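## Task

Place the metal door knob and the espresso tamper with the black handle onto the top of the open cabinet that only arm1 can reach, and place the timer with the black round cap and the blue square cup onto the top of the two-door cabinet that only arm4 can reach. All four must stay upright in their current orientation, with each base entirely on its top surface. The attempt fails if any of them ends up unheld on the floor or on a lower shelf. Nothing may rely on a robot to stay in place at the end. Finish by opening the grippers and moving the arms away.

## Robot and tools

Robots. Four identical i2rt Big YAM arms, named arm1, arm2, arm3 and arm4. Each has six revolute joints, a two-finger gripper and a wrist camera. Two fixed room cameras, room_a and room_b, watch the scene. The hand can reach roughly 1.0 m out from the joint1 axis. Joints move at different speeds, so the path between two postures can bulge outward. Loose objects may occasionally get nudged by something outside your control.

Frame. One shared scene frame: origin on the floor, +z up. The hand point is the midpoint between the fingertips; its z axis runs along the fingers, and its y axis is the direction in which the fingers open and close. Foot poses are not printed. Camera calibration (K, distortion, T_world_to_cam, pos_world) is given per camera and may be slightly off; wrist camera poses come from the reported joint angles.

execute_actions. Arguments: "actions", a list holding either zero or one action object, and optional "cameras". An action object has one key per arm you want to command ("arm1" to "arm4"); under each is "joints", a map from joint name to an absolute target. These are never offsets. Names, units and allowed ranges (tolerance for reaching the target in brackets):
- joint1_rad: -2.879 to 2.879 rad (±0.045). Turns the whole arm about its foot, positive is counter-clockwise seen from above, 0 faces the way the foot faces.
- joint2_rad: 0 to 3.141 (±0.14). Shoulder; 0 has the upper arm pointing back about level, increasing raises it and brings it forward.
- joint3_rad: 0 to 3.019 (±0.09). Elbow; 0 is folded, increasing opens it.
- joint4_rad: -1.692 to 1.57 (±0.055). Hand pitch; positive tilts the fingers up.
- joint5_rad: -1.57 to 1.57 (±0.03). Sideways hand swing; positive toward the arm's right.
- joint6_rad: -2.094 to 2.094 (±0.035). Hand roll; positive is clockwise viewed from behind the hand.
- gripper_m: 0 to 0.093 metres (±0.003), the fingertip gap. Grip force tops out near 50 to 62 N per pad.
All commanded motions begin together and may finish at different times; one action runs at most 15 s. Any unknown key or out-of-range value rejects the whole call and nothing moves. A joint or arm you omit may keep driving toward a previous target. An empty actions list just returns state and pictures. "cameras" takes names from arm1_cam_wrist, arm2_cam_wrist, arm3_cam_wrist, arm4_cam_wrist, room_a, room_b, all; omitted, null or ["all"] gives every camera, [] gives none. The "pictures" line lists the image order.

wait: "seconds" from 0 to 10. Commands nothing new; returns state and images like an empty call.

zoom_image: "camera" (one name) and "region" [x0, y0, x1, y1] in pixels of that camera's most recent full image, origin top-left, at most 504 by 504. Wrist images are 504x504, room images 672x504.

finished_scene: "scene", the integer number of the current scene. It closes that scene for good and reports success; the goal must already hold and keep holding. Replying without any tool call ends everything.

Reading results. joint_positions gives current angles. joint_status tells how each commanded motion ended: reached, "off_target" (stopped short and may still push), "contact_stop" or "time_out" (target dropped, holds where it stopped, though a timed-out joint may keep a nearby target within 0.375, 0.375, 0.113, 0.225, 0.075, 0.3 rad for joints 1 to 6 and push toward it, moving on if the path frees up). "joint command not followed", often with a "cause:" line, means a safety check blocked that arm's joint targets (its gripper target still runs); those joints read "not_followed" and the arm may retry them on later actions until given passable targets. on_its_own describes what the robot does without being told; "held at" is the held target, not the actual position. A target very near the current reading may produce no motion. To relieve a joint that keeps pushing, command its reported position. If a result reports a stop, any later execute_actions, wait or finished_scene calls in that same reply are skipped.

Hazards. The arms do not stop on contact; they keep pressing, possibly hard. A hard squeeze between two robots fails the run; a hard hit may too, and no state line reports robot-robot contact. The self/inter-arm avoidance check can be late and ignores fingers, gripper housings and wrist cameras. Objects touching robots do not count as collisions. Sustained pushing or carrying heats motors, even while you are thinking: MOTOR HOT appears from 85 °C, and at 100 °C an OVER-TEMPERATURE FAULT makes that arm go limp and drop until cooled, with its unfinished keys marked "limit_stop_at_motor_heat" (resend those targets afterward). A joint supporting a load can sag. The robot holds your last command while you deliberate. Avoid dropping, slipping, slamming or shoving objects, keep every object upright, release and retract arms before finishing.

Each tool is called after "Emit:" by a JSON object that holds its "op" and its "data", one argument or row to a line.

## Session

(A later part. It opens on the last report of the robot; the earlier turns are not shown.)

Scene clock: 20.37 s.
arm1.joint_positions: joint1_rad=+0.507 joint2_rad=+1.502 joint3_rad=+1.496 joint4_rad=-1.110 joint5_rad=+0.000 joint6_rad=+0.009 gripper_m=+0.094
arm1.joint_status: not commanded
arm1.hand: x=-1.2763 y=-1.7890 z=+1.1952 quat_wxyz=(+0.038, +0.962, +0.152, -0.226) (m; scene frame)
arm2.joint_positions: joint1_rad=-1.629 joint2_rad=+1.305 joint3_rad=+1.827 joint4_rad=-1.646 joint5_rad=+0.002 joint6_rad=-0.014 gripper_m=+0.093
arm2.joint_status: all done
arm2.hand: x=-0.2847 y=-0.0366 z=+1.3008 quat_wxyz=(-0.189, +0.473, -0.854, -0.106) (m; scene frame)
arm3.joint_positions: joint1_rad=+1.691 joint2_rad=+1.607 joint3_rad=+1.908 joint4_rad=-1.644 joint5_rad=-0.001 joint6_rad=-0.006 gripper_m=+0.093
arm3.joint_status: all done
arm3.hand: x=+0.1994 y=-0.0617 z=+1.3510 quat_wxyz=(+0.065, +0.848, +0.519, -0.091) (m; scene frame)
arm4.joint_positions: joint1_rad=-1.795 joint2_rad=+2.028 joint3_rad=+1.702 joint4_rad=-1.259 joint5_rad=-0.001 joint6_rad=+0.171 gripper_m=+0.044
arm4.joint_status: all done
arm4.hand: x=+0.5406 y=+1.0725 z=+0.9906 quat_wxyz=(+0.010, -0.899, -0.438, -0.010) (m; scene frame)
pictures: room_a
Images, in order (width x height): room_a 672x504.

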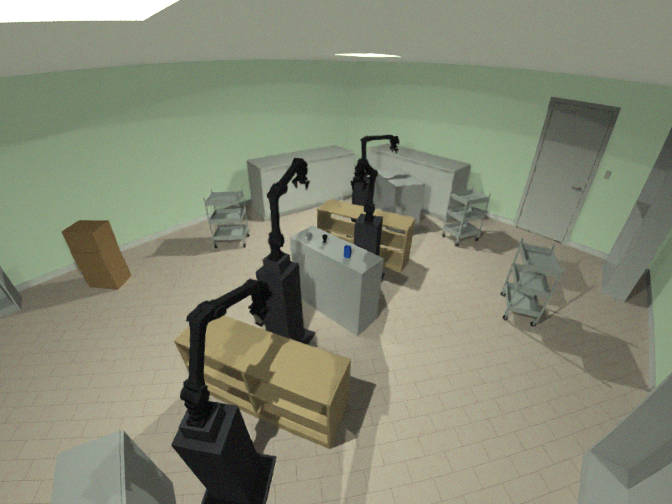

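Emit:
{"op": "execute_actions", "data": {
  "actions": [
    {"arm2":{"joints":{"joint1_rad":-2.105,"joint3_rad":1.72}},"arm3":{"joints":{"joint1_rad":0.965,"joint3_rad":1.84,"joint6_rad":-0.63}},"arm4":{"joints":{"joint1_rad":0.0,"joint6_rad":0}}}
  ],
  "cameras": []
}}

Emit:
{"op": "execute_actions", "data": {
  "actions": [
    {"arm2":{"joints":{"joint2_rad":1.925,"joint4_rad":-1.32}},"arm3":{"joints":{"joint2_rad":2.235,"joint4_rad":-1.135}},"arm4":{"joints":{"joint1_rad":1.1,"joint2_rad":2.1,"joint4_rad":-1.15}}}
  ],
  "cameras": ["arm2_cam_wrist","arm3_cam_wrist","arm4_cam_wrist","room_b"]
}}

Scene clock: 22.50 s.
arm1.joint_positions: joint1_rad=+0.507 joint2_rad=+1.502 joint3_rad=+1.496 joint4_rad=-1.110 joint5_rad=+0.000 joint6_rad=+0.009 gripper_m=+0.094
arm1.joint_status: not commanded
arm1.hand: x=-1.2763 y=-1.7890 z=+1.1952 quat_wxyz=(+0.038, +0.962, +0.152, -0.226) (m; scene frame)
arm2.joint_positions: joint1_rad=-2.105 joint2_rad=+1.307 joint3_rad=+1.719 joint4_rad=-1.646 joint5_rad=+0.001 joint6_rad=-0.014 gripper_m=+0.093
arm2.joint_status: all done
arm2.hand: x=-0.1518 y=-0.1848 z=+1.2518 quat_wxyz=(-0.155, +0.262, -0.952, -0.042) (m; scene frame)
arm3.joint_positions: joint1_rad=+0.957 joint2_rad=+1.606 joint3_rad=+1.829 joint4_rad=-1.644 joint5_rad=+0.001 joint6_rad=-0.621 gripper_m=+0.093
arm3.joint_status: all done
arm3.hand: x=-0.0390 y=+0.2230 z=+1.3136 quat_wxyz=(-0.005, +0.880, +0.470, -0.068) (m; scene frame)
arm4.joint_positions: joint1_rad=+0.009 joint2_rad=+2.028 joint3_rad=+1.702 joint4_rad=-1.259 joint5_rad=-0.001 joint6_rad=+0.009 gripper_m=+0.044
arm4.joint_status: all done
arm4.hand: x=+1.4166 y=+1.4515 z=+0.9970 quat_wxyz=(+0.007, -0.134, -0.991, -0.008) (m; scene frame)
pictures: none
No camera images: the call's "cameras" was empty. Leave "cameras" out to get every camera's image.

Scene clock: 24.20 s.
arm1.joint_positions: joint1_rad=+0.507 joint2_rad=+1.502 joint3_rad=+1.496 joint4_rad=-1.110 joint5_rad=+0.000 joint6_rad=+0.009 gripper_m=+0.094
arm1.joint_status: not commanded
arm1.hand: x=-1.2763 y=-1.7890 z=+1.1952 quat_wxyz=(+0.038, +0.962, +0.152, -0.226) (m; scene frame)
arm2.joint_positions: joint1_rad=-2.105 joint2_rad=+1.940 joint3_rad=+1.702 joint4_rad=-1.326 joint5_rad=+0.001 joint6_rad=-0.014 gripper_m=+0.093
arm2.joint_status: all done
arm2.hand: x=-0.0049 y=-0.0985 z=+0.9377 quat_wxyz=(+0.004, +0.266, -0.964, -0.001) (m; scene frame)
arm3.joint_positions: joint1_rad=+0.957 joint2_rad=+2.245 joint3_rad=+1.808 joint4_rad=-1.144 joint5_rad=+0.001 joint6_rad=-0.622 gripper_m=+0.093
arm3.joint_status: all done
arm3.hand: x=-0.1665 y=+0.1713 z=+0.9401 quat_wxyz=(+0.005, +0.882, +0.472, +0.011) (m; scene frame)
arm4.joint_positions: joint1_rad=+1.111 joint2_rad=+2.134 joint3_rad=+1.702 joint4_rad=-1.150 joint5_rad=-0.003 joint6_rad=+0.008 gripper_m=+0.044
arm4.joint_status: all done
arm4.hand: x=+1.2455 y=+2.0755 z=+0.9420 quat_wxyz=(+0.002, +0.405, -0.914, -0.005) (m; scene frame)
pictures: arm2_cam_wrist, arm3_cam_wrist, arm4_cam_wrist, room_b
camera_calibration (this result's frames):
arm2_cam_wrist: T_world_to_cam=[[0.515347, -0.856953, -0.00698189, -0.0713307], [-0.678662, -0.413075, 0.607278, -0.61599], [-0.523293, -0.308221, -0.794458, 0.834135], [0, 0, 0, 1]] pos_world=[0.0552084, -0.0584796, 1.03627]
arm3_cam_wrist: T_world_to_cam=[[-0.842532, 0.53822, -0.0214442, -0.211678], [0.420287, 0.681777, 0.598782, -0.605144], [0.336896, 0.49548, -0.800625, 0.84541], [0, 0, 0, 1]] pos_world=[-0.208826, 0.107619, 1.03467]
arm4_cam_wrist: T_world_to_cam=[[0.727739, -0.685374, -0.0256666, 0.542322], [-0.545066, -0.600662, 0.584901, 1.37958], [-0.416293, -0.411665, -0.810699, 2.26016], [0, 0, 0, 1]] pos_world=[1.29818, 2.13078, 1.03931]
Images, in order (width x height): arm2_cam_wrist 504x504, arm3_cam_wrist 504x504, arm4_cam_wrist 504x504, room_b 672x504.

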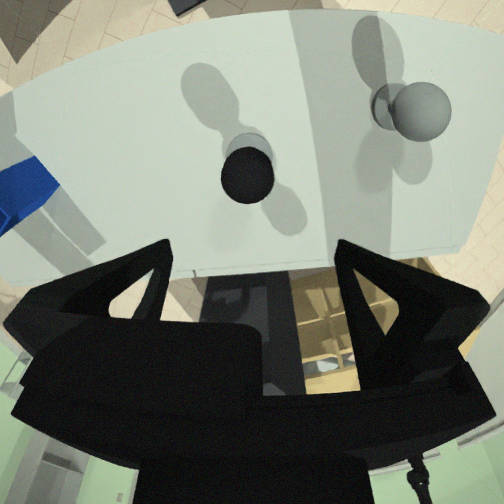

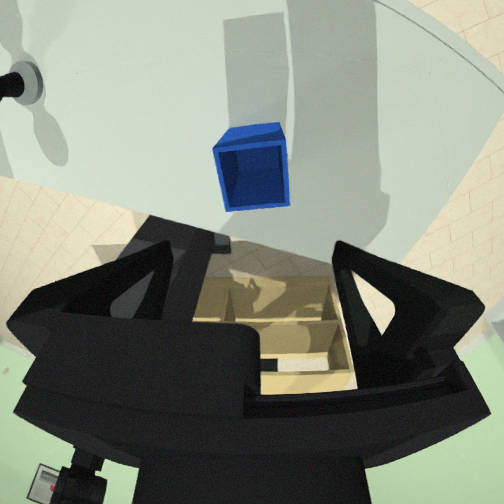

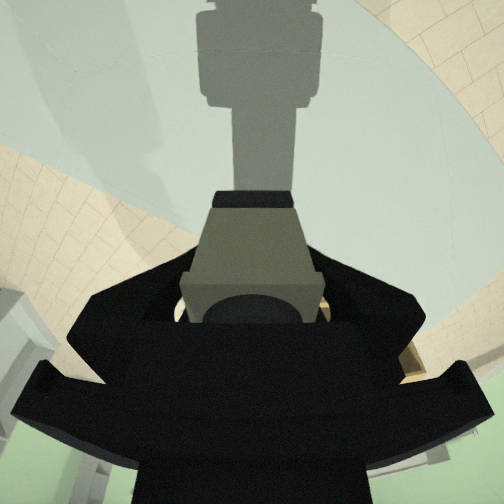

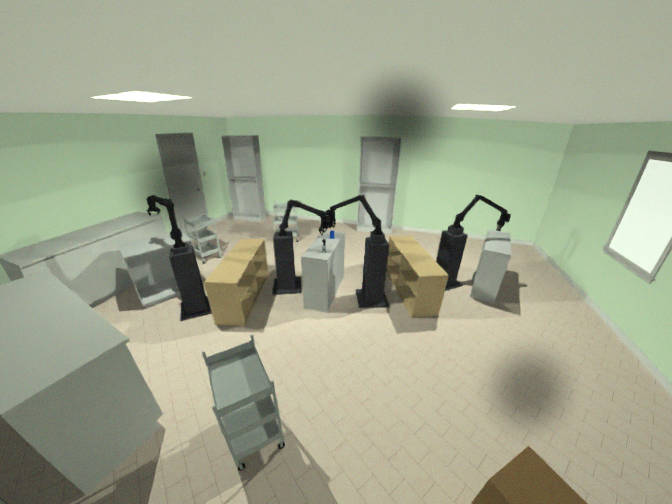

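Emit:
{"op": "execute_actions", "data": {
  "actions": [
    {"arm2":{"joints":{"joint1_rad":-2.09,"joint2_rad":2.062,"joint3_rad":1.62,"joint4_rad":-1.085}},"arm3":{"joints":{"joint1_rad":0.975,"joint2_rad":2.405,"joint3_rad":1.81,"joint4_rad":-0.93,"joint6_rad":-0.72}},"arm4":{"joints":{"joint1_rad":1.0,"joint2_rad":2.24,"joint4_rad":-1.0}}}
  ],
  "cameras": ["arm2_cam_wrist","arm3_cam_wrist","arm4_cam_wrist"]
}}

Scene clock: 25.57 s.
arm1.joint_positions: joint1_rad=+0.507 joint2_rad=+1.502 joint3_rad=+1.496 joint4_rad=-1.110 joint5_rad=+0.000 joint6_rad=+0.009 gripper_m=+0.094
arm1.joint_status: not commanded
arm1.hand: x=-1.2763 y=-1.7890 z=+1.1952 quat_wxyz=(+0.038, +0.962, +0.152, -0.226) (m; scene frame)
arm2.joint_positions: joint1_rad=-2.101 joint2_rad=+2.083 joint3_rad=+1.611 joint4_rad=-1.094 joint5_rad=+0.001 joint6_rad=-0.014 gripper_m=+0.093
arm2.joint_status: all done
arm2.hand: x=+0.0033 y=-0.0900 z=+0.8223 quat_wxyz=(+0.005, +0.268, -0.963, +0.000) (m; scene frame)
arm3.joint_positions: joint1_rad=+0.969 joint2_rad=+2.425 joint3_rad=+1.789 joint4_rad=-0.940 joint5_rad=+0.001 joint6_rad=-0.712 gripper_m=+0.093
arm3.joint_status: all done
arm3.hand: x=-0.1646 y=+0.1625 z=+0.8188 quat_wxyz=(+0.006, +0.856, +0.516, +0.009) (m; scene frame)
arm4.joint_positions: joint1_rad=+0.989 joint2_rad=+2.274 joint3_rad=+1.699 joint4_rad=-1.013 joint5_rad=-0.001 joint6_rad=+0.008 gripper_m=+0.044
arm4.joint_status: all done
arm4.hand: x=+1.3066 y=+2.0284 z=+0.8549 quat_wxyz=(+0.005, +0.349, -0.937, -0.004) (m; scene frame)
pictures: arm2_cam_wrist, arm3_cam_wrist, arm4_cam_wrist
camera_calibration (this result's frames):
arm2_cam_wrist: T_world_to_cam=[[0.519258, -0.854588, -0.00708922, -0.068816], [-0.675547, -0.415523, 0.609079, -0.538524], [-0.523458, -0.31148, -0.793078, 0.747897], [0, 0, 0, 1]] pos_world=[0.0634275, -0.0496233, 0.920656]
arm3_cam_wrist: T_world_to_cam=[[-0.892778, 0.45008, -0.0193846, -0.203594], [0.351762, 0.723344, 0.594169, -0.541575], [0.281445, 0.523642, -0.804107, 0.74114], [0, 0, 0, 1]] pos_world=[-0.199849, 0.0952863, 0.913796]
arm4_cam_wrist: T_world_to_cam=[[0.6388, -0.768969, -0.0249034, 0.748525], [-0.611311, -0.526951, 0.590442, 1.36786], [-0.467155, -0.361951, -0.806696, 2.15784], [0, 0, 0, 1]] pos_world=[1.36607, 2.07742, 0.951718]
Images, in order (width x height): arm2_cam_wrist 504x504, arm3_cam_wrist 504x504, arm4_cam_wrist 504x504.

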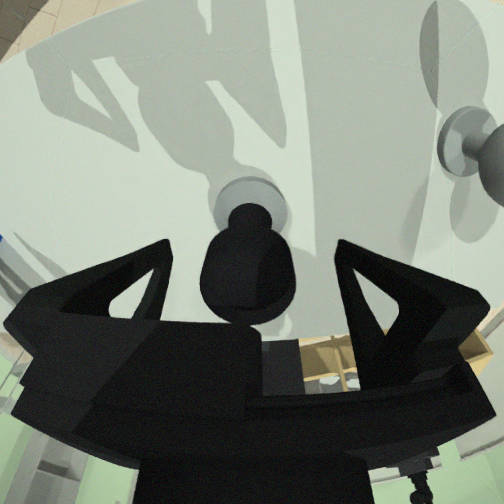

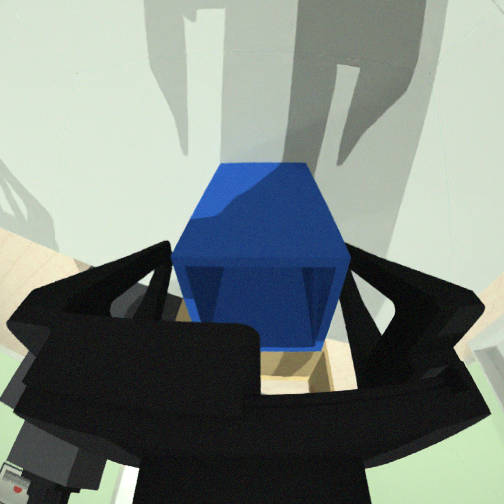

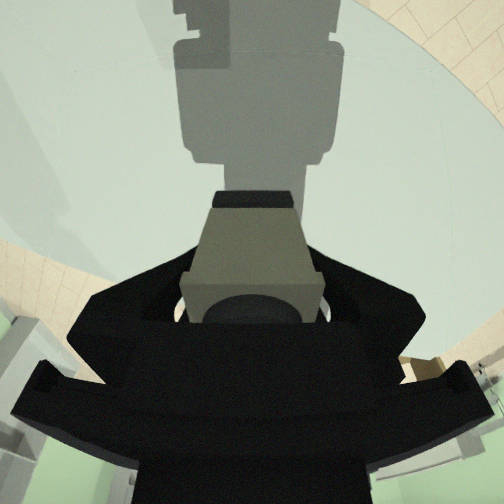

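Emit:
{"op": "execute_actions", "data": {
  "actions": [
    {"arm2":{"joints":{"gripper_m":0.02}},"arm3":{"joints":{"joint4_rad":-0.895}},"arm4":{"joints":{"joint2_rad":2.32,"joint4_rad":-0.93}}}
  ],
  "cameras": []
}}

Emit:
{"op": "execute_actions", "data": {
  "actions": [
    {"arm3":{"joints":{"gripper_m":0.03}},"arm4":{"joints":{"joint2_rad":2.355}}}
  ],
  "cameras": ["arm2_cam_wrist","arm3_cam_wrist","arm4_cam_wrist"]
}}

Emit:
{"op": "execute_actions", "data": {
  "actions": [
    {"arm2":{"joints":{"joint2_rad":1.75,"joint4_rad":-1.41}},"arm3":{"joints":{"joint2_rad":2.15,"joint4_rad":-1.16}}}
  ],
  "cameras": []
}}

Scene clock: 26.77 s.
arm1.joint_positions: joint1_rad=+0.507 joint2_rad=+1.502 joint3_rad=+1.496 joint4_rad=-1.110 joint5_rad=+0.000 joint6_rad=+0.009 gripper_m=+0.094
arm1.joint_status: not commanded
arm1.hand: x=-1.2763 y=-1.7890 z=+1.1952 quat_wxyz=(+0.038, +0.962, +0.152, -0.226) (m; scene frame)
arm2.joint_positions: joint1_rad=-2.099 joint2_rad=+2.083 joint3_rad=+1.611 joint4_rad=-1.094 joint5_rad=+0.000 joint6_rad=-0.014 gripper_m=+0.045
arm2.joint_status: gripper_m off_target (ended at +0.045, target +0.020)
arm2.hand: x=+0.0030 y=-0.0892 z=+0.8223 quat_wxyz=(+0.005, +0.268, -0.963, -0.001) (m; scene frame)
arm3.joint_positions: joint1_rad=+0.969 joint2_rad=+2.425 joint3_rad=+1.789 joint4_rad=-0.905 joint5_rad=+0.001 joint6_rad=-0.712 gripper_m=+0.093
arm3.joint_status: all done
arm3.hand: x=-0.1725 y=+0.1594 z=+0.8188 quat_wxyz=(+0.003, +0.857, +0.516, -0.008) (m; scene frame)
arm4.joint_positions: joint1_rad=+0.989 joint2_rad=+2.342 joint3_rad=+1.699 joint4_rad=-0.943 joint5_rad=-0.001 joint6_rad=+0.008 gripper_m=+0.044
arm4.joint_status: all done
arm4.hand: x=+1.3079 y=+2.0301 z=+0.8127 quat_wxyz=(+0.004, +0.349, -0.937, -0.004) (m; scene frame)
pictures: none
No camera images: the call's "cameras" was empty. Leave "cameras" out to get every camera's image.

Scene clock: 27.47 s.
arm1.joint_positions: joint1_rad=+0.507 joint2_rad=+1.502 joint3_rad=+1.496 joint4_rad=-1.110 joint5_rad=+0.000 joint6_rad=+0.009 gripper_m=+0.094
arm1.joint_status: not commanded
arm1.hand: x=-1.2763 y=-1.7890 z=+1.1952 quat_wxyz=(+0.038, +0.962, +0.152, -0.226) (m; scene frame)
arm2.joint_positions: joint1_rad=-2.099 joint2_rad=+2.083 joint3_rad=+1.611 joint4_rad=-1.094 joint5_rad=+0.000 joint6_rad=-0.014 gripper_m=+0.045
arm2.joint_status: not commanded
arm2.hand: x=+0.0030 y=-0.0892 z=+0.8223 quat_wxyz=(+0.005, +0.268, -0.963, -0.001) (m; scene frame)
arm3.joint_positions: joint1_rad=+0.969 joint2_rad=+2.425 joint3_rad=+1.789 joint4_rad=-0.905 joint5_rad=+0.001 joint6_rad=-0.712 gripper_m=+0.054
arm3.joint_status: gripper_m off_target (ended at +0.054, target +0.030)
arm3.hand: x=-0.1726 y=+0.1594 z=+0.8188 quat_wxyz=(+0.003, +0.856, +0.516, -0.009) (m; scene frame)
arm4.joint_positions: joint1_rad=+0.989 joint2_rad=+2.352 joint3_rad=+1.699 joint4_rad=-0.940 joint5_rad=-0.001 joint6_rad=+0.008 gripper_m=+0.044
arm4.joint_status: all done
arm4.hand: x=+1.3065 y=+2.0292 z=+0.8068 quat_wxyz=(+0.007, +0.349, -0.937, -0.003) (m; scene frame)
pictures: arm2_cam_wrist, arm3_cam_wrist, arm4_cam_wrist
camera_calibration (this result's frames):
arm2_cam_wrist: T_world_to_cam=[[0.520228, -0.853991, -0.00785536, -0.0673122], [-0.675239, -0.416934, 0.608456, -0.537975], [-0.522891, -0.311232, -0.793549, 0.748424], [0, 0, 0, 1]] pos_world=[0.0631004, -0.0488507, 0.920717]
arm3_cam_wrist: T_world_to_cam=[[-0.893057, 0.449927, 0.00380116, -0.228301], [0.370593, 0.730745, 0.5733, -0.517361], [0.255165, 0.513398, -0.819337, 0.754558], [0, 0, 0, 1]] pos_world=[-0.204692, 0.0933894, 0.915708]
arm4_cam_wrist: T_world_to_cam=[[0.639053, -0.768776, -0.0243955, 0.74686], [-0.609199, -0.525256, 0.594124, 1.3874], [-0.469562, -0.364815, -0.804003, 2.12605], [0, 0, 0, 1]] pos_world=[1.36623, 2.07852, 0.903286]
Images, in order (width x height): arm2_cam_wrist 504x504, arm3_cam_wrist 504x504, arm4_cam_wrist 504x504.

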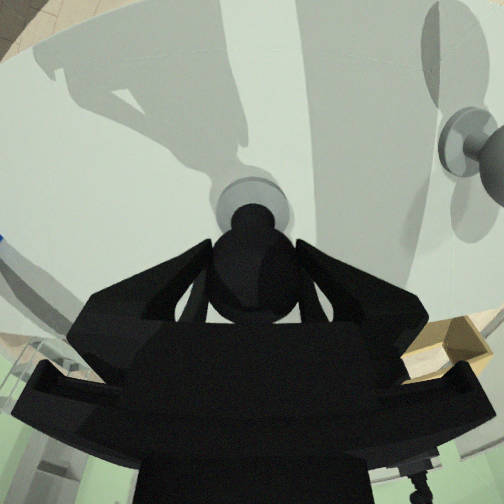

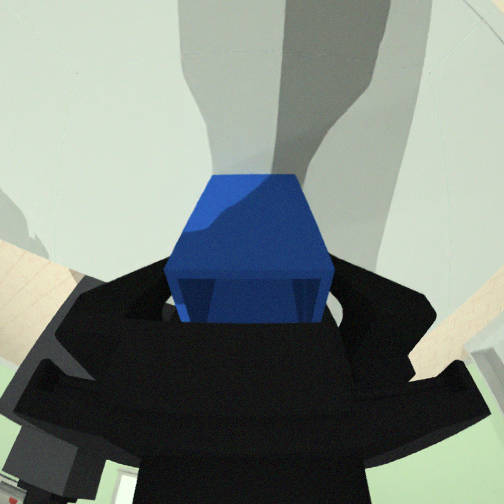

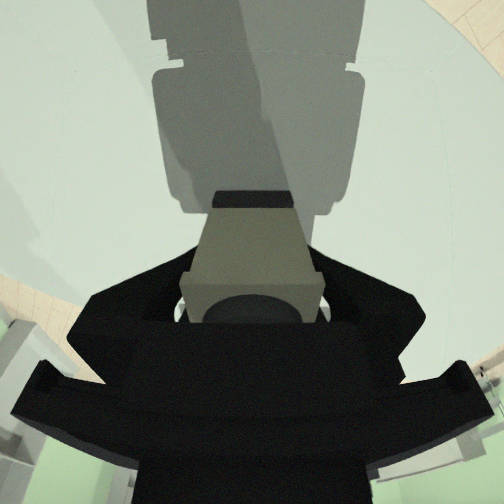

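Scene clock: 28.93 s.
arm1.joint_positions: joint1_rad=+0.507 joint2_rad=+1.502 joint3_rad=+1.496 joint4_rad=-1.110 joint5_rad=+0.000 joint6_rad=+0.009 gripper_m=+0.094
arm1.joint_status: not commanded
arm1.hand: x=-1.2763 y=-1.7890 z=+1.1952 quat_wxyz=(+0.038, +0.962, +0.152, -0.226) (m; scene frame)
arm2.joint_positions: joint1_rad=-2.099 joint2_rad=+1.767 joint3_rad=+1.599 joint4_rad=-1.405 joint5_rad=+0.000 joint6_rad=-0.014 gripper_m=+0.045
arm2.joint_status: all done
arm2.hand: x=-0.0545 y=-0.1236 z=+0.9944 quat_wxyz=(+0.008, +0.268, -0.963, +0.000) (m; scene frame)
arm3.joint_positions: joint1_rad=+0.969 joint2_rad=+2.154 joint3_rad=+1.794 joint4_rad=-1.152 joint5_rad=+0.001 joint6_rad=-0.712 gripper_m=+0.054
arm3.joint_status: all done
arm3.hand: x=-0.1683 y=+0.1628 z=+0.9928 quat_wxyz=(+0.000, +0.856, +0.516, -0.023) (m; scene frame)
arm4.joint_positions: joint1_rad=+0.989 joint2_rad=+2.352 joint3_rad=+1.699 joint4_rad=-0.940 joint5_rad=-0.001 joint6_rad=+0.008 gripper_m=+0.044
arm4.joint_status: not commanded
arm4.hand: x=+1.3065 y=+2.0292 z=+0.8068 quat_wxyz=(+0.007, +0.349, -0.937, -0.003) (m; scene frame)
pictures: none
No camera images: the call's "cameras" was empty. Leave "cameras" out to get every camera's image.

Emit:
{"op": "execute_actions", "data": {
  "actions": [
    {"arm2":{"joints":{"joint1_rad":1.95}},"arm3":{"joints":{"joint1_rad":-1.3,"joint6_rad":0}},"arm4":{"joints":{"joint2_rad":2.385,"joint4_rad":-0.905}}}
  ],
  "cameras": []
}}

Emit:
{"op": "execute_actions", "data": {
  "actions": [
    {"arm2":{"joints":{"joint2_rad":2.26,"joint3_rad":1.67,"joint4_rad":-0.91}},"arm3":{"joints":{"joint2_rad":2.615,"joint4_rad":-0.69}}}
  ],
  "cameras": ["arm2_cam_wrist","arm3_cam_wrist","arm4_cam_wrist"]
}}

Scene clock: 32.20 s.
arm1.joint_positions: joint1_rad=+0.507 joint2_rad=+1.502 joint3_rad=+1.496 joint4_rad=-1.110 joint5_rad=+0.000 joint6_rad=+0.009 gripper_m=+0.094
arm1.joint_status: not commanded
arm1.hand: x=-1.2763 y=-1.7890 z=+1.1952 quat_wxyz=(+0.038, +0.962, +0.152, -0.226) (m; scene frame)
arm2.joint_positions: joint1_rad=+1.960 joint2_rad=+1.770 joint3_rad=+1.599 joint4_rad=-1.403 joint5_rad=-0.003 joint6_rad=-0.014 gripper_m=+0.045
arm2.joint_status: all done
arm2.hand: x=-0.5858 y=-0.9301 z=+1.0040 quat_wxyz=(-0.003, +0.745, +0.667, -0.005) (m; scene frame)
arm3.joint_positions: joint1_rad=-1.299 joint2_rad=+2.154 joint3_rad=+1.794 joint4_rad=-1.152 joint5_rad=+0.002 joint6_rad=-0.006 gripper_m=+0.054
arm3.joint_status: all done
arm3.hand: x=+0.6567 y=+1.0262 z=+1.0028 quat_wxyz=(-0.030, +0.586, -0.810, -0.010) (m; scene frame)
arm4.joint_positions: joint1_rad=+0.989 joint2_rad=+2.352 joint3_rad=+1.699 joint4_rad=-0.934 joint5_rad=-0.001 joint6_rad=+0.008 gripper_m=+0.044
arm4.joint_status: all done
arm4.hand: x=+1.3075 y=+2.0301 z=+0.8063 quat_wxyz=(+0.005, +0.349, -0.937, -0.004) (m; scene frame)
pictures: none
No camera images: the call's "cameras" was empty. Leave "cameras" out to get every camera's image.

Scene clock: 33.73 s.
arm1.joint_positions: joint1_rad=+0.507 joint2_rad=+1.502 joint3_rad=+1.496 joint4_rad=-1.110 joint5_rad=+0.000 joint6_rad=+0.009 gripper_m=+0.094
arm1.joint_status: not commanded
arm1.hand: x=-1.2763 y=-1.7890 z=+1.1952 quat_wxyz=(+0.038, +0.962, +0.152, -0.226) (m; scene frame)
arm2.joint_positions: joint1_rad=+1.960 joint2_rad=+2.297 joint3_rad=+1.636 joint4_rad=-0.918 joint5_rad=-0.003 joint6_rad=-0.014 gripper_m=+0.045
arm2.joint_status: all done
arm2.hand: x=-0.6006 y=-1.0155 z=+0.7152 quat_wxyz=(-0.005, +0.745, +0.667, -0.003) (m; scene frame)
arm3.joint_positions: joint1_rad=-1.300 joint2_rad=+2.631 joint3_rad=+1.781 joint4_rad=-0.698 joint5_rad=-0.001 joint6_rad=-0.006 gripper_m=+0.053
arm3.joint_status: all done
arm3.hand: x=+0.6563 y=+1.0099 z=+0.6970 quat_wxyz=(-0.014, +0.586, -0.811, -0.001) (m; scene frame)
arm4.joint_positions: joint1_rad=+0.989 joint2_rad=+2.352 joint3_rad=+1.699 joint4_rad=-0.934 joint5_rad=-0.001 joint6_rad=+0.008 gripper_m=+0.044
arm4.joint_status: not commanded
arm4.hand: x=+1.3075 y=+2.0301 z=+0.8063 quat_wxyz=(+0.005, +0.349, -0.937, -0.004) (m; scene frame)
pictures: arm2_cam_wrist, arm3_cam_wrist, arm4_cam_wrist
camera_calibration (this result's frames):
arm2_cam_wrist: T_world_to_cam=[[-0.994327, 0.106138, 0.00692685, -0.490351], [0.0888493, 0.793029, 0.602669, 0.425103], [0.058473, 0.599866, -0.797961, 1.33705], [0, 0, 0, 1]] pos_world=[-0.603521, -1.08713, 0.814113]
arm3_cam_wrist: T_world_to_cam=[[0.955103, -0.29588, 0.0153058, -0.338044], [-0.251812, -0.78346, 0.568138, 0.565077], [-0.156109, -0.546484, -0.822791, 1.34926], [0, 0, 0, 1]] pos_world=[0.675791, 1.08004, 0.794289]
arm4_cam_wrist: T_world_to_cam=[[0.63911, -0.768724, -0.0245388, 0.746822], [-0.611603, -0.527309, 0.58982, 1.39952], [-0.466348, -0.361952, -0.807162, 2.11897], [0, 0, 0, 1]] pos_world=[1.36683, 2.07905, 0.903214]
Images, in order (width x height): arm2_cam_wrist 504x504, arm3_cam_wrist 504x504, arm4_cam_wrist 504x504.

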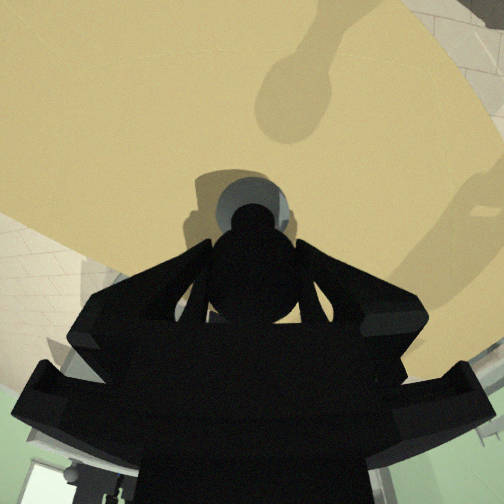

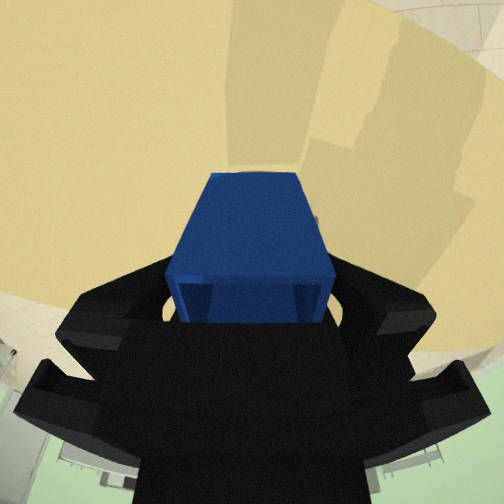

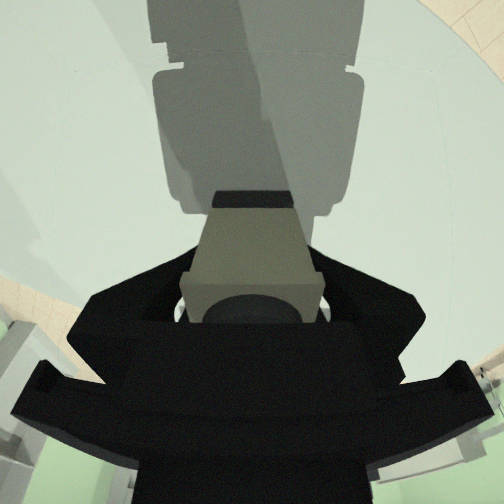

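Emit:
{"op": "execute_actions", "data": {
  "actions": [
    {"arm2":{"joints":{"joint2_rad":2.35,"joint4_rad":-0.84}},"arm3":{"joints":{"joint2_rad":2.675,"joint4_rad":-0.645}},"arm4":{"joints":{"joint2_rad":2.345,"joint4_rad":-0.93,"gripper_m":0.093}}}
  ],
  "cameras": []
}}

Emit:
{"op": "execute_actions", "data": {
  "actions": [
    {"arm2":{"joints":{"joint2_rad":2.385}},"arm3":{"joints":{"joint2_rad":2.705}},"arm4":{"joints":{"joint2_rad":2.0,"joint4_rad":-1.26}}}
  ],
  "cameras": ["arm2_cam_wrist","arm3_cam_wrist","arm4_cam_wrist"]
}}

Scene clock: 34.80 s.
arm1.joint_positions: joint1_rad=+0.507 joint2_rad=+1.502 joint3_rad=+1.496 joint4_rad=-1.110 joint5_rad=+0.000 joint6_rad=+0.009 gripper_m=+0.094
arm1.joint_status: not commanded
arm1.hand: x=-1.2763 y=-1.7890 z=+1.1952 quat_wxyz=(+0.038, +0.962, +0.152, -0.226) (m; scene frame)
arm2.joint_positions: joint1_rad=+1.960 joint2_rad=+2.370 joint3_rad=+1.636 joint4_rad=-0.845 joint5_rad=-0.003 joint6_rad=-0.014 gripper_m=+0.045
arm2.joint_status: all done
arm2.hand: x=-0.6011 y=-1.0143 z=+0.6712 quat_wxyz=(-0.005, +0.745, +0.667, -0.003) (m; scene frame)
arm3.joint_positions: joint1_rad=-1.300 joint2_rad=+2.677 joint3_rad=+1.783 joint4_rad=-0.654 joint5_rad=-0.001 joint6_rad=-0.006 gripper_m=+0.053
arm3.joint_status: all done
arm3.hand: x=+0.6543 y=+1.0026 z=+0.6694 quat_wxyz=(-0.014, +0.586, -0.811, +0.000) (m; scene frame)
arm4.joint_positions: joint1_rad=+0.989 joint2_rad=+2.353 joint3_rad=+1.699 joint4_rad=-0.934 joint5_rad=-0.001 joint6_rad=+0.008 gripper_m=+0.093
arm4.joint_status: all done
arm4.hand: x=+1.3073 y=+2.0299 z=+0.8059 quat_wxyz=(+0.005, +0.349, -0.937, -0.004) (m; scene frame)
pictures: none
No camera images: the call's "cameras" was empty. Leave "cameras" out to get every camera's image.

Scene clock: 36.30 s.
arm1.joint_positions: joint1_rad=+0.507 joint2_rad=+1.502 joint3_rad=+1.496 joint4_rad=-1.110 joint5_rad=+0.000 joint6_rad=+0.009 gripper_m=+0.094
arm1.joint_status: not commanded
arm1.hand: x=-1.2763 y=-1.7890 z=+1.1952 quat_wxyz=(+0.038, +0.962, +0.152, -0.226) (m; scene frame)
arm2.joint_positions: joint1_rad=+1.960 joint2_rad=+2.371 joint3_rad=+1.636 joint4_rad=-0.845 joint5_rad=-0.003 joint6_rad=-0.014 gripper_m=+0.045
arm2.joint_status: all done
arm2.hand: x=-0.6011 y=-1.0141 z=+0.6708 quat_wxyz=(-0.005, +0.745, +0.667, -0.003) (m; scene frame)
arm3.joint_positions: joint1_rad=-1.300 joint2_rad=+2.683 joint3_rad=+1.784 joint4_rad=-0.654 joint5_rad=-0.001 joint6_rad=-0.005 gripper_m=+0.053
arm3.joint_status: all done
arm3.hand: x=+0.6537 y=+1.0008 z=+0.6659 quat_wxyz=(-0.012, +0.585, -0.811, +0.001) (m; scene frame)
arm4.joint_positions: joint1_rad=+0.989 joint2_rad=+2.016 joint3_rad=+1.711 joint4_rad=-1.248 joint5_rad=-0.001 joint6_rad=+0.008 gripper_m=+0.093
arm4.joint_status: all done
arm4.hand: x=+1.2912 y=+2.0131 z=+1.0153 quat_wxyz=(-0.011, +0.349, -0.937, -0.010) (m; scene frame)
pictures: arm2_cam_wrist, arm3_cam_wrist, arm4_cam_wrist
camera_calibration (this result's frames):
arm2_cam_wrist: T_world_to_cam=[[-0.994284, 0.106522, 0.00729588, -0.490545], [0.0893317, 0.792512, 0.603278, 0.450197], [0.0584801, 0.600481, -0.797497, 1.30112], [0, 0, 0, 1]] pos_world=[-0.604047, -1.08583, 0.769622]
arm3_cam_wrist: T_world_to_cam=[[0.954998, -0.296245, 0.0147929, -0.336996], [-0.251053, -0.780741, 0.572202, 0.568989], [-0.157962, -0.550165, -0.819979, 1.32138], [0, 0, 0, 1]] pos_world=[0.673405, 1.07138, 0.762912]
arm4_cam_wrist: T_world_to_cam=[[0.639493, -0.768375, -0.0254501, 0.748979], [-0.626642, -0.54014, 0.561756, 1.33113], [-0.445386, -0.343291, -0.826912, 2.22931], [0, 0, 0, 1]] pos_world=[1.34808, 2.0598, 1.11473]
Images, in order (width x height): arm2_cam_wrist 504x504, arm3_cam_wrist 504x504, arm4_cam_wrist 504x504.

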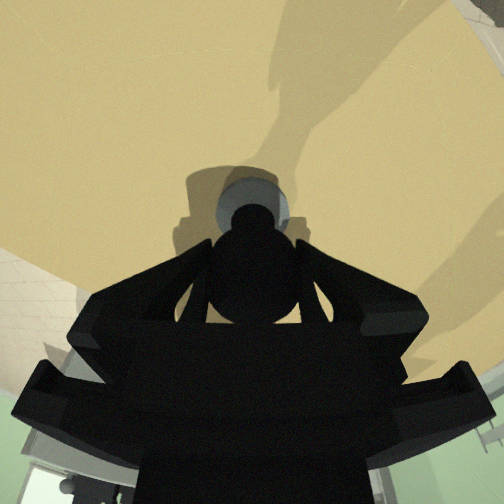

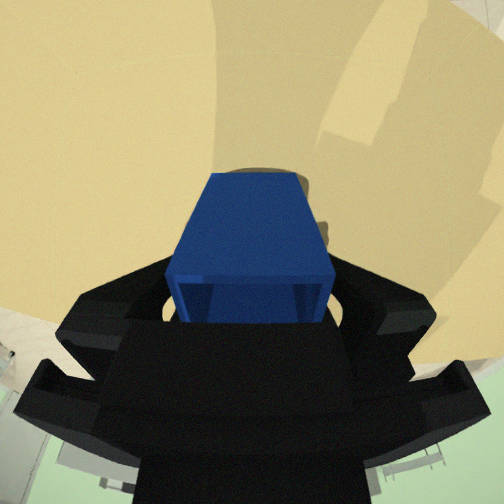

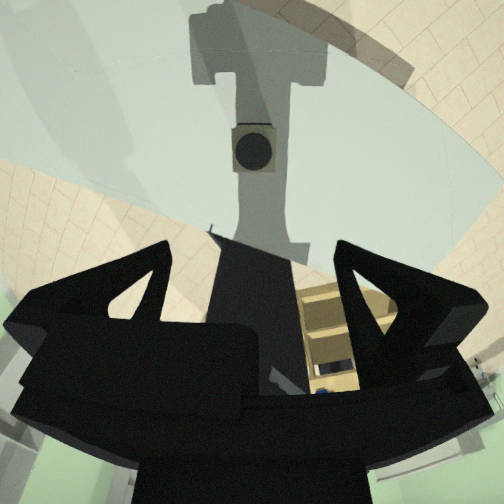

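Emit:
{"op": "execute_actions", "data": {
  "actions": [
    {"arm2":{"joints":{"joint2_rad":2.365,"gripper_m":0.093}},"arm3":{"joints":{"joint2_rad":2.68,"gripper_m":0.093}}}
  ],
  "cameras": []
}}

Emit:
{"op": "execute_actions", "data": {
  "actions": [
    {"arm2":{"joints":{"joint2_rad":1.9,"joint4_rad":-1.3}},"arm3":{"joints":{"joint2_rad":2.2,"joint4_rad":-1.12}},"arm4":{"joints":{"joint1_rad":-0.5}}}
  ],
  "cameras": []
}}

Emit:
{"op": "execute_actions", "data": {
  "actions": [
    {"arm2":{"joints":{"joint1_rad":-2.33,"joint2_rad":2.2,"joint3_rad":2.18,"joint4_rad":-1.47}},"arm3":{"joints":{"joint1_rad":-0.4,"joint2_rad":0.9,"joint3_rad":1.1}},"arm4":{"joints":{"joint1_rad":-1.58,"joint2_rad":2.335,"joint3_rad":1.71,"joint4_rad":-0.905,"joint6_rad":0.15}},"arm1":{"joints":{"joint1_rad":-1.632,"joint2_rad":1.9,"joint3_rad":1.62,"joint4_rad":-1.2}}}
  ],
  "cameras": ["arm2_cam_wrist","arm1_cam_wrist","arm4_cam_wrist"]
}}

Scene clock: 37.27 s.
arm1.joint_positions: joint1_rad=+0.507 joint2_rad=+1.502 joint3_rad=+1.496 joint4_rad=-1.110 joint5_rad=+0.000 joint6_rad=+0.009 gripper_m=+0.094
arm1.joint_status: not commanded
arm1.hand: x=-1.2763 y=-1.7890 z=+1.1952 quat_wxyz=(+0.038, +0.962, +0.152, -0.226) (m; scene frame)
arm2.joint_positions: joint1_rad=+1.960 joint2_rad=+2.371 joint3_rad=+1.636 joint4_rad=-0.845 joint5_rad=-0.003 joint6_rad=-0.014 gripper_m=+0.093
arm2.joint_status: all done
arm2.hand: x=-0.6011 y=-1.0141 z=+0.6708 quat_wxyz=(-0.005, +0.745, +0.667, -0.003) (m; scene frame)
arm3.joint_positions: joint1_rad=-1.300 joint2_rad=+2.683 joint3_rad=+1.784 joint4_rad=-0.654 joint5_rad=-0.001 joint6_rad=-0.005 gripper_m=+0.093
arm3.joint_status: all done
arm3.hand: x=+0.6537 y=+1.0009 z=+0.6659 quat_wxyz=(-0.012, +0.585, -0.811, +0.001) (m; scene frame)
arm4.joint_positions: joint1_rad=+0.989 joint2_rad=+2.016 joint3_rad=+1.711 joint4_rad=-1.248 joint5_rad=-0.001 joint6_rad=+0.008 gripper_m=+0.093
arm4.joint_status: not commanded
arm4.hand: x=+1.2912 y=+2.0131 z=+1.0153 quat_wxyz=(-0.011, +0.349, -0.937, -0.010) (m; scene frame)
pictures: none
No camera images: the call's "cameras" was empty. Leave "cameras" out to get every camera's image.

Scene clock: 39.13 s.
arm1.joint_positions: joint1_rad=+0.507 joint2_rad=+1.502 joint3_rad=+1.496 joint4_rad=-1.110 joint5_rad=+0.000 joint6_rad=+0.009 gripper_m=+0.094
arm1.joint_status: not commanded
arm1.hand: x=-1.2763 y=-1.7890 z=+1.1952 quat_wxyz=(+0.038, +0.962, +0.152, -0.226) (m; scene frame)
arm2.joint_positions: joint1_rad=+1.960 joint2_rad=+1.901 joint3_rad=+1.655 joint4_rad=-1.292 joint5_rad=-0.003 joint6_rad=-0.014 gripper_m=+0.093
arm2.joint_status: all done
arm2.hand: x=-0.5926 y=-0.9781 z=+0.9547 quat_wxyz=(+0.008, +0.745, +0.667, -0.018) (m; scene frame)
arm3.joint_positions: joint1_rad=-1.300 joint2_rad=+2.206 joint3_rad=+1.797 joint4_rad=-1.114 joint5_rad=-0.001 joint6_rad=-0.005 gripper_m=+0.093
arm3.joint_status: all done
arm3.hand: x=+0.6585 y=+1.0306 z=+0.9712 quat_wxyz=(-0.025, +0.585, -0.810, -0.008) (m; scene frame)
arm4.joint_positions: joint1_rad=-0.506 joint2_rad=+2.016 joint3_rad=+1.711 joint4_rad=-1.248 joint5_rad=+0.001 joint6_rad=+0.008 gripper_m=+0.093
arm4.joint_status: all done
arm4.hand: x=+1.2677 y=+1.1773 z=+1.0033 quat_wxyz=(-0.006, -0.382, -0.924, -0.003) (m; scene frame)
pictures: none
No camera images: the call's "cameras" was empty. Leave "cameras" out to get every camera's image.

Scene clock: 42.60 s.
arm1.joint_positions: joint1_rad=-1.638 joint2_rad=+1.903 joint3_rad=+1.601 joint4_rad=-1.182 joint5_rad=+0.000 joint6_rad=+0.006 gripper_m=+0.094
arm1.joint_status: all done
arm1.hand: x=-0.6029 y=-1.0384 z=+1.0073 quat_wxyz=(-0.031, +0.609, -0.792, -0.028) (m; scene frame)
arm2.joint_positions: joint1_rad=-2.332 joint2_rad=+2.229 joint3_rad=+2.151 joint4_rad=-1.462 joint5_rad=+0.001 joint6_rad=-0.014 gripper_m=+0.093
arm2.joint_status: all done
arm2.hand: x=+0.1447 y=-0.1927 z=+0.9257 quat_wxyz=(-0.008, +0.155, -0.988, -0.001) (m; scene frame)
arm3.joint_positions: joint1_rad=-0.405 joint2_rad=+0.893 joint3_rad=+1.094 joint4_rad=-1.113 joint5_rad=-0.003 joint6_rad=-0.005 gripper_m=+0.093
arm3.joint_status: all done
arm3.hand: x=+0.2453 y=+0.7082 z=+1.3184 quat_wxyz=(-0.157, +0.834, -0.451, -0.277) (m; scene frame)
arm4.joint_positions: joint1_rad=-1.589 joint2_rad=+2.344 joint3_rad=+1.697 joint4_rad=-0.912 joint5_rad=+0.001 joint6_rad=+0.141 gripper_m=+0.093
arm4.joint_status: all done
arm4.hand: x=+0.6463 y=+0.9950 z=+0.7949 quat_wxyz=(+0.002, -0.841, -0.541, +0.000) (m; scene frame)
pictures: arm1_cam_wrist, arm2_cam_wrist, arm4_cam_wrist
camera_calibration (this result's frames):
arm1_cam_wrist: T_world_to_cam=[[0.96745, -0.253043, 0.00304062, 0.31662], [-0.219093, -0.831518, 0.510467, -1.49869], [-0.126642, -0.494518, -0.859892, 0.402559], [0, 0, 0, 1]] pos_world=[-0.583687, -0.967, 1.11023]
arm2_cam_wrist: T_world_to_cam=[[0.30901, -0.951055, -0.00278229, -0.221486], [-0.768218, -0.251327, 0.588792, -0.48481], [-0.560672, -0.179805, -0.80828, 0.916842], [0, 0, 0, 1]] pos_world=[0.21005, -0.167638, 1.0259]
arm4_cam_wrist: T_world_to_cam=[[-0.901498, 0.432677, -0.00963842, 0.161819], [0.345423, 0.732761, 0.586297, -1.41339], [0.26074, 0.525216, -0.810039, 0.0764275], [0, 0, 0, 1]] pos_world=[0.614169, 0.925522, 0.892136]
Images, in order (width x height): arm1_cam_wrist 504x504, arm2_cam_wrist 504x504, arm4_cam_wrist 504x504.

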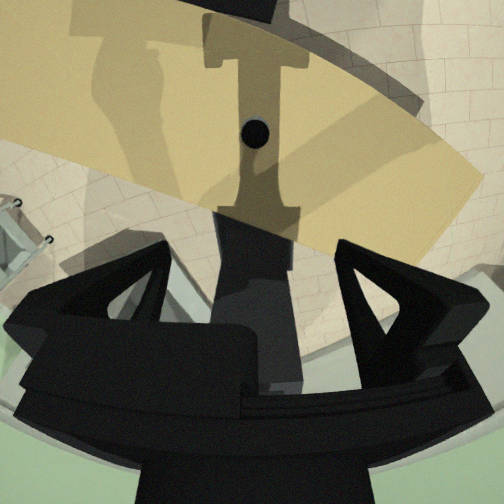

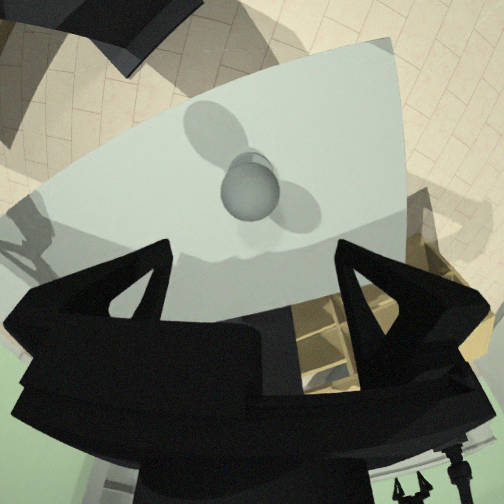

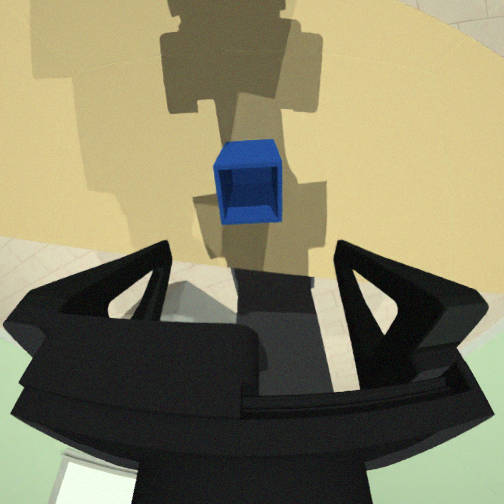

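Emit:
{"op": "execute_actions", "data": {
  "actions": []
}}

Scene clock: 43.23 s.
arm1.joint_positions: joint1_rad=-1.638 joint2_rad=+1.903 joint3_rad=+1.601 joint4_rad=-1.182 joint5_rad=+0.000 joint6_rad=+0.006 gripper_m=+0.094
arm1.joint_status: all done
arm1.hand: x=-0.6029 y=-1.0384 z=+1.0073 quat_wxyz=(-0.031, +0.609, -0.792, -0.028) (m; scene frame)
arm2.joint_positions: joint1_rad=-2.332 joint2_rad=+2.229 joint3_rad=+2.151 joint4_rad=-1.462 joint5_rad=+0.001 joint6_rad=-0.014 gripper_m=+0.093
arm2.joint_status: all done
arm2.hand: x=+0.1447 y=-0.1927 z=+0.9257 quat_wxyz=(-0.008, +0.155, -0.988, -0.001) (m; scene frame)
arm3.joint_positions: joint1_rad=-0.405 joint2_rad=+0.893 joint3_rad=+1.094 joint4_rad=-1.113 joint5_rad=-0.003 joint6_rad=-0.005 gripper_m=+0.093
arm3.joint_status: all done
arm3.hand: x=+0.2453 y=+0.7082 z=+1.3184 quat_wxyz=(-0.157, +0.834, -0.451, -0.277) (m; scene frame)
arm4.joint_positions: joint1_rad=-1.589 joint2_rad=+2.344 joint3_rad=+1.697 joint4_rad=-0.912 joint5_rad=+0.001 joint6_rad=+0.141 gripper_m=+0.093
arm4.joint_status: all done
arm4.hand: x=+0.6463 y=+0.9950 z=+0.7949 quat_wxyz=(+0.002, -0.841, -0.541, +0.000) (m; scene frame)
pictures: arm1_cam_wrist, arm2_cam_wrist, arm3_cam_wrist, arm4_cam_wrist, room_a, room_b
camera_calibration (this result's frames):
arm1_cam_wrist: T_world_to_cam=[[0.96745, -0.253043, 0.00304062, 0.31662], [-0.219093, -0.831518, 0.510467, -1.49869], [-0.126642, -0.494518, -0.859892, 0.402559], [0, 0, 0, 1]] pos_world=[-0.583687, -0.967, 1.11023]
arm2_cam_wrist: T_world_to_cam=[[0.30901, -0.951055, -0.00278229, -0.221486], [-0.768218, -0.251327, 0.588792, -0.48481], [-0.560672, -0.179805, -0.80828, 0.916842], [0, 0, 0, 1]] pos_world=[0.21005, -0.167638, 1.0259]
arm3_cam_wrist: T_world_to_cam=[[0.830157, 0.557041, 0.0233455, -0.628237], [0.557461, -0.829984, -0.0190761, 0.480762], [0.00875021, 0.0288504, -0.999545, 1.4167], [0, 0, 0, 1]] pos_world=[0.241132, 0.708106, 1.4399]
arm4_cam_wrist: T_world_to_cam=[[-0.901498, 0.432677, -0.00963842, 0.161819], [0.345423, 0.732761, 0.586297, -1.41339], [0.26074, 0.525216, -0.810039, 0.0764275], [0, 0, 0, 1]] pos_world=[0.614169, 0.925522, 0.892136]
Images, in order (width x height): arm1_cam_wrist 504x504, arm2_cam_wrist 504x504, arm3_cam_wrist 504x504, arm4_cam_wrist 504x504, room_a 672x504, room_b 672x504.

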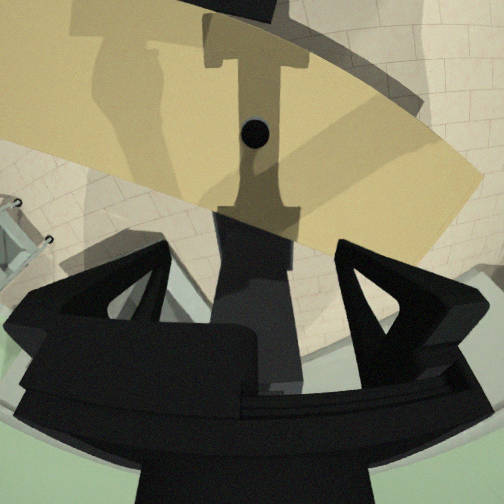

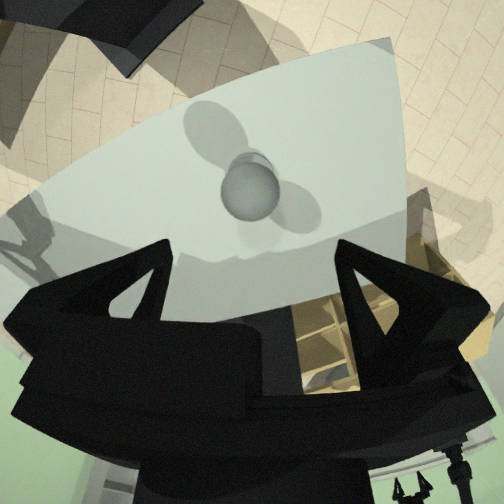

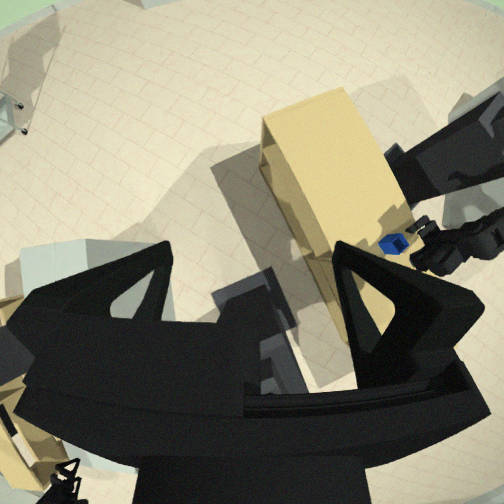

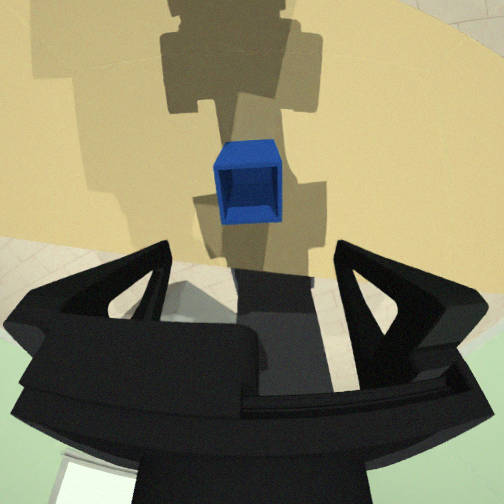

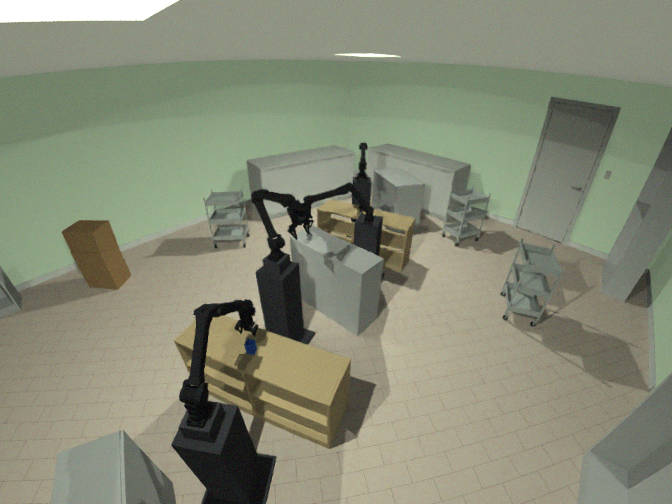

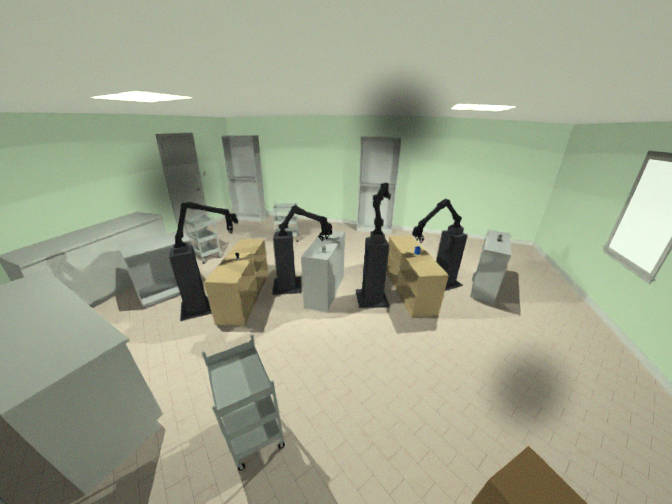

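Emit:
{"op": "execute_actions", "data": {
  "actions": [
    {"arm1":{"joints":{"joint2_rad":2.26,"joint4_rad":-0.89}},"arm2":{"joints":{"joint2_rad":2.255,"joint3_rad":2.01,"joint4_rad":-1.3}},"arm4":{"joints":{"joint2_rad":2.48,"joint3_rad":1.77,"joint4_rad":-0.81,"joint6_rad":0.08}}}
  ],
  "cameras": ["arm1_cam_wrist","arm2_cam_wrist","arm4_cam_wrist"]
}}

Scene clock: 44.93 s.
arm1.joint_positions: joint1_rad=-1.638 joint2_rad=+2.244 joint3_rad=+1.603 joint4_rad=-0.906 joint5_rad=+0.000 joint6_rad=+0.006 gripper_m=+0.094
arm1.joint_status: all done
arm1.hand: x=-0.5975 y=-1.0125 z=+0.8088 quat_wxyz=(-0.006, +0.610, -0.793, -0.008) (m; scene frame)
arm2.joint_positions: joint1_rad=-2.332 joint2_rad=+2.259 joint3_rad=+2.008 joint4_rad=-1.310 joint5_rad=+0.001 joint6_rad=-0.014 gripper_m=+0.093
arm2.joint_status: all done
arm2.hand: x=+0.1358 y=-0.1955 z=+0.8519 quat_wxyz=(+0.003, +0.155, -0.988, +0.001) (m; scene frame)
arm3.joint_positions: joint1_rad=-0.405 joint2_rad=+0.893 joint3_rad=+1.094 joint4_rad=-1.113 joint5_rad=-0.003 joint6_rad=-0.005 gripper_m=+0.093
arm3.joint_status: not commanded
arm3.hand: x=+0.2453 y=+0.7082 z=+1.3184 quat_wxyz=(-0.157, +0.834, -0.451, -0.277) (m; scene frame)
arm4.joint_positions: joint1_rad=-1.589 joint2_rad=+2.505 joint3_rad=+1.747 joint4_rad=-0.821 joint5_rad=+0.001 joint6_rad=+0.091 gripper_m=+0.093
arm4.joint_status: all done
arm4.hand: x=+0.6465 y=+0.9968 z=+0.7095 quat_wxyz=(+0.009, -0.828, -0.561, -0.007) (m; scene frame)
pictures: arm1_cam_wrist, arm2_cam_wrist, arm4_cam_wrist
camera_calibration (this result's frames):
arm1_cam_wrist: T_world_to_cam=[[0.9676, -0.252469, 0.00321575, 0.319045], [-0.210155, -0.79824, 0.564489, -1.37929], [-0.139949, -0.546875, -0.825434, 0.156536], [0, 0, 0, 1]] pos_world=[-0.576666, -0.93485, 0.906778]
arm2_cam_wrist: T_world_to_cam=[[0.308961, -0.951069, -0.00313725, -0.221188], [-0.756454, -0.247736, 0.605313, -0.463866], [-0.576472, -0.184645, -0.795981, 0.842347], [0, 0, 0, 1]] pos_world=[0.203034, -0.169746, 0.950583]
arm4_cam_wrist: T_world_to_cam=[[-0.921764, 0.38768, -0.00750546, 0.216906], [0.305205, 0.737336, 0.602648, -1.3549], [0.239168, 0.553209, -0.797972, -0.0162997], [0, 0, 0, 1]] pos_world=[0.617357, 0.923944, 0.805149]
Images, in order (width x height): arm1_cam_wrist 504x504, arm2_cam_wrist 504x504, arm4_cam_wrist 504x504.

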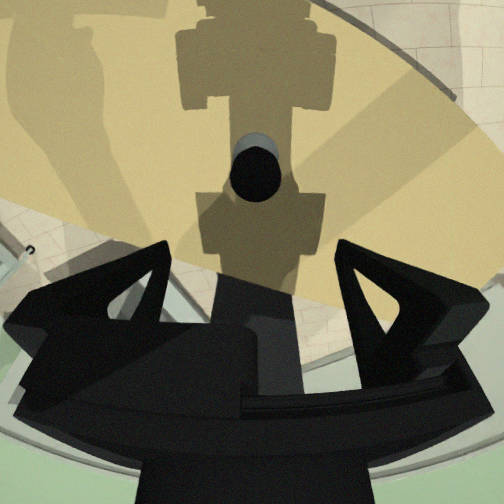

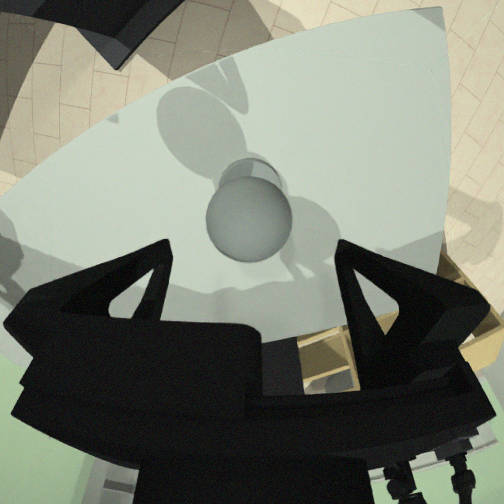

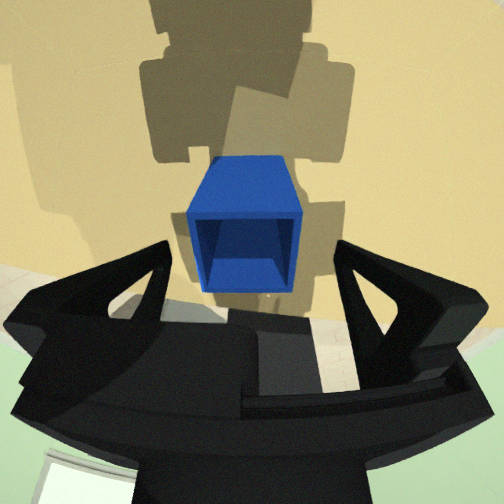

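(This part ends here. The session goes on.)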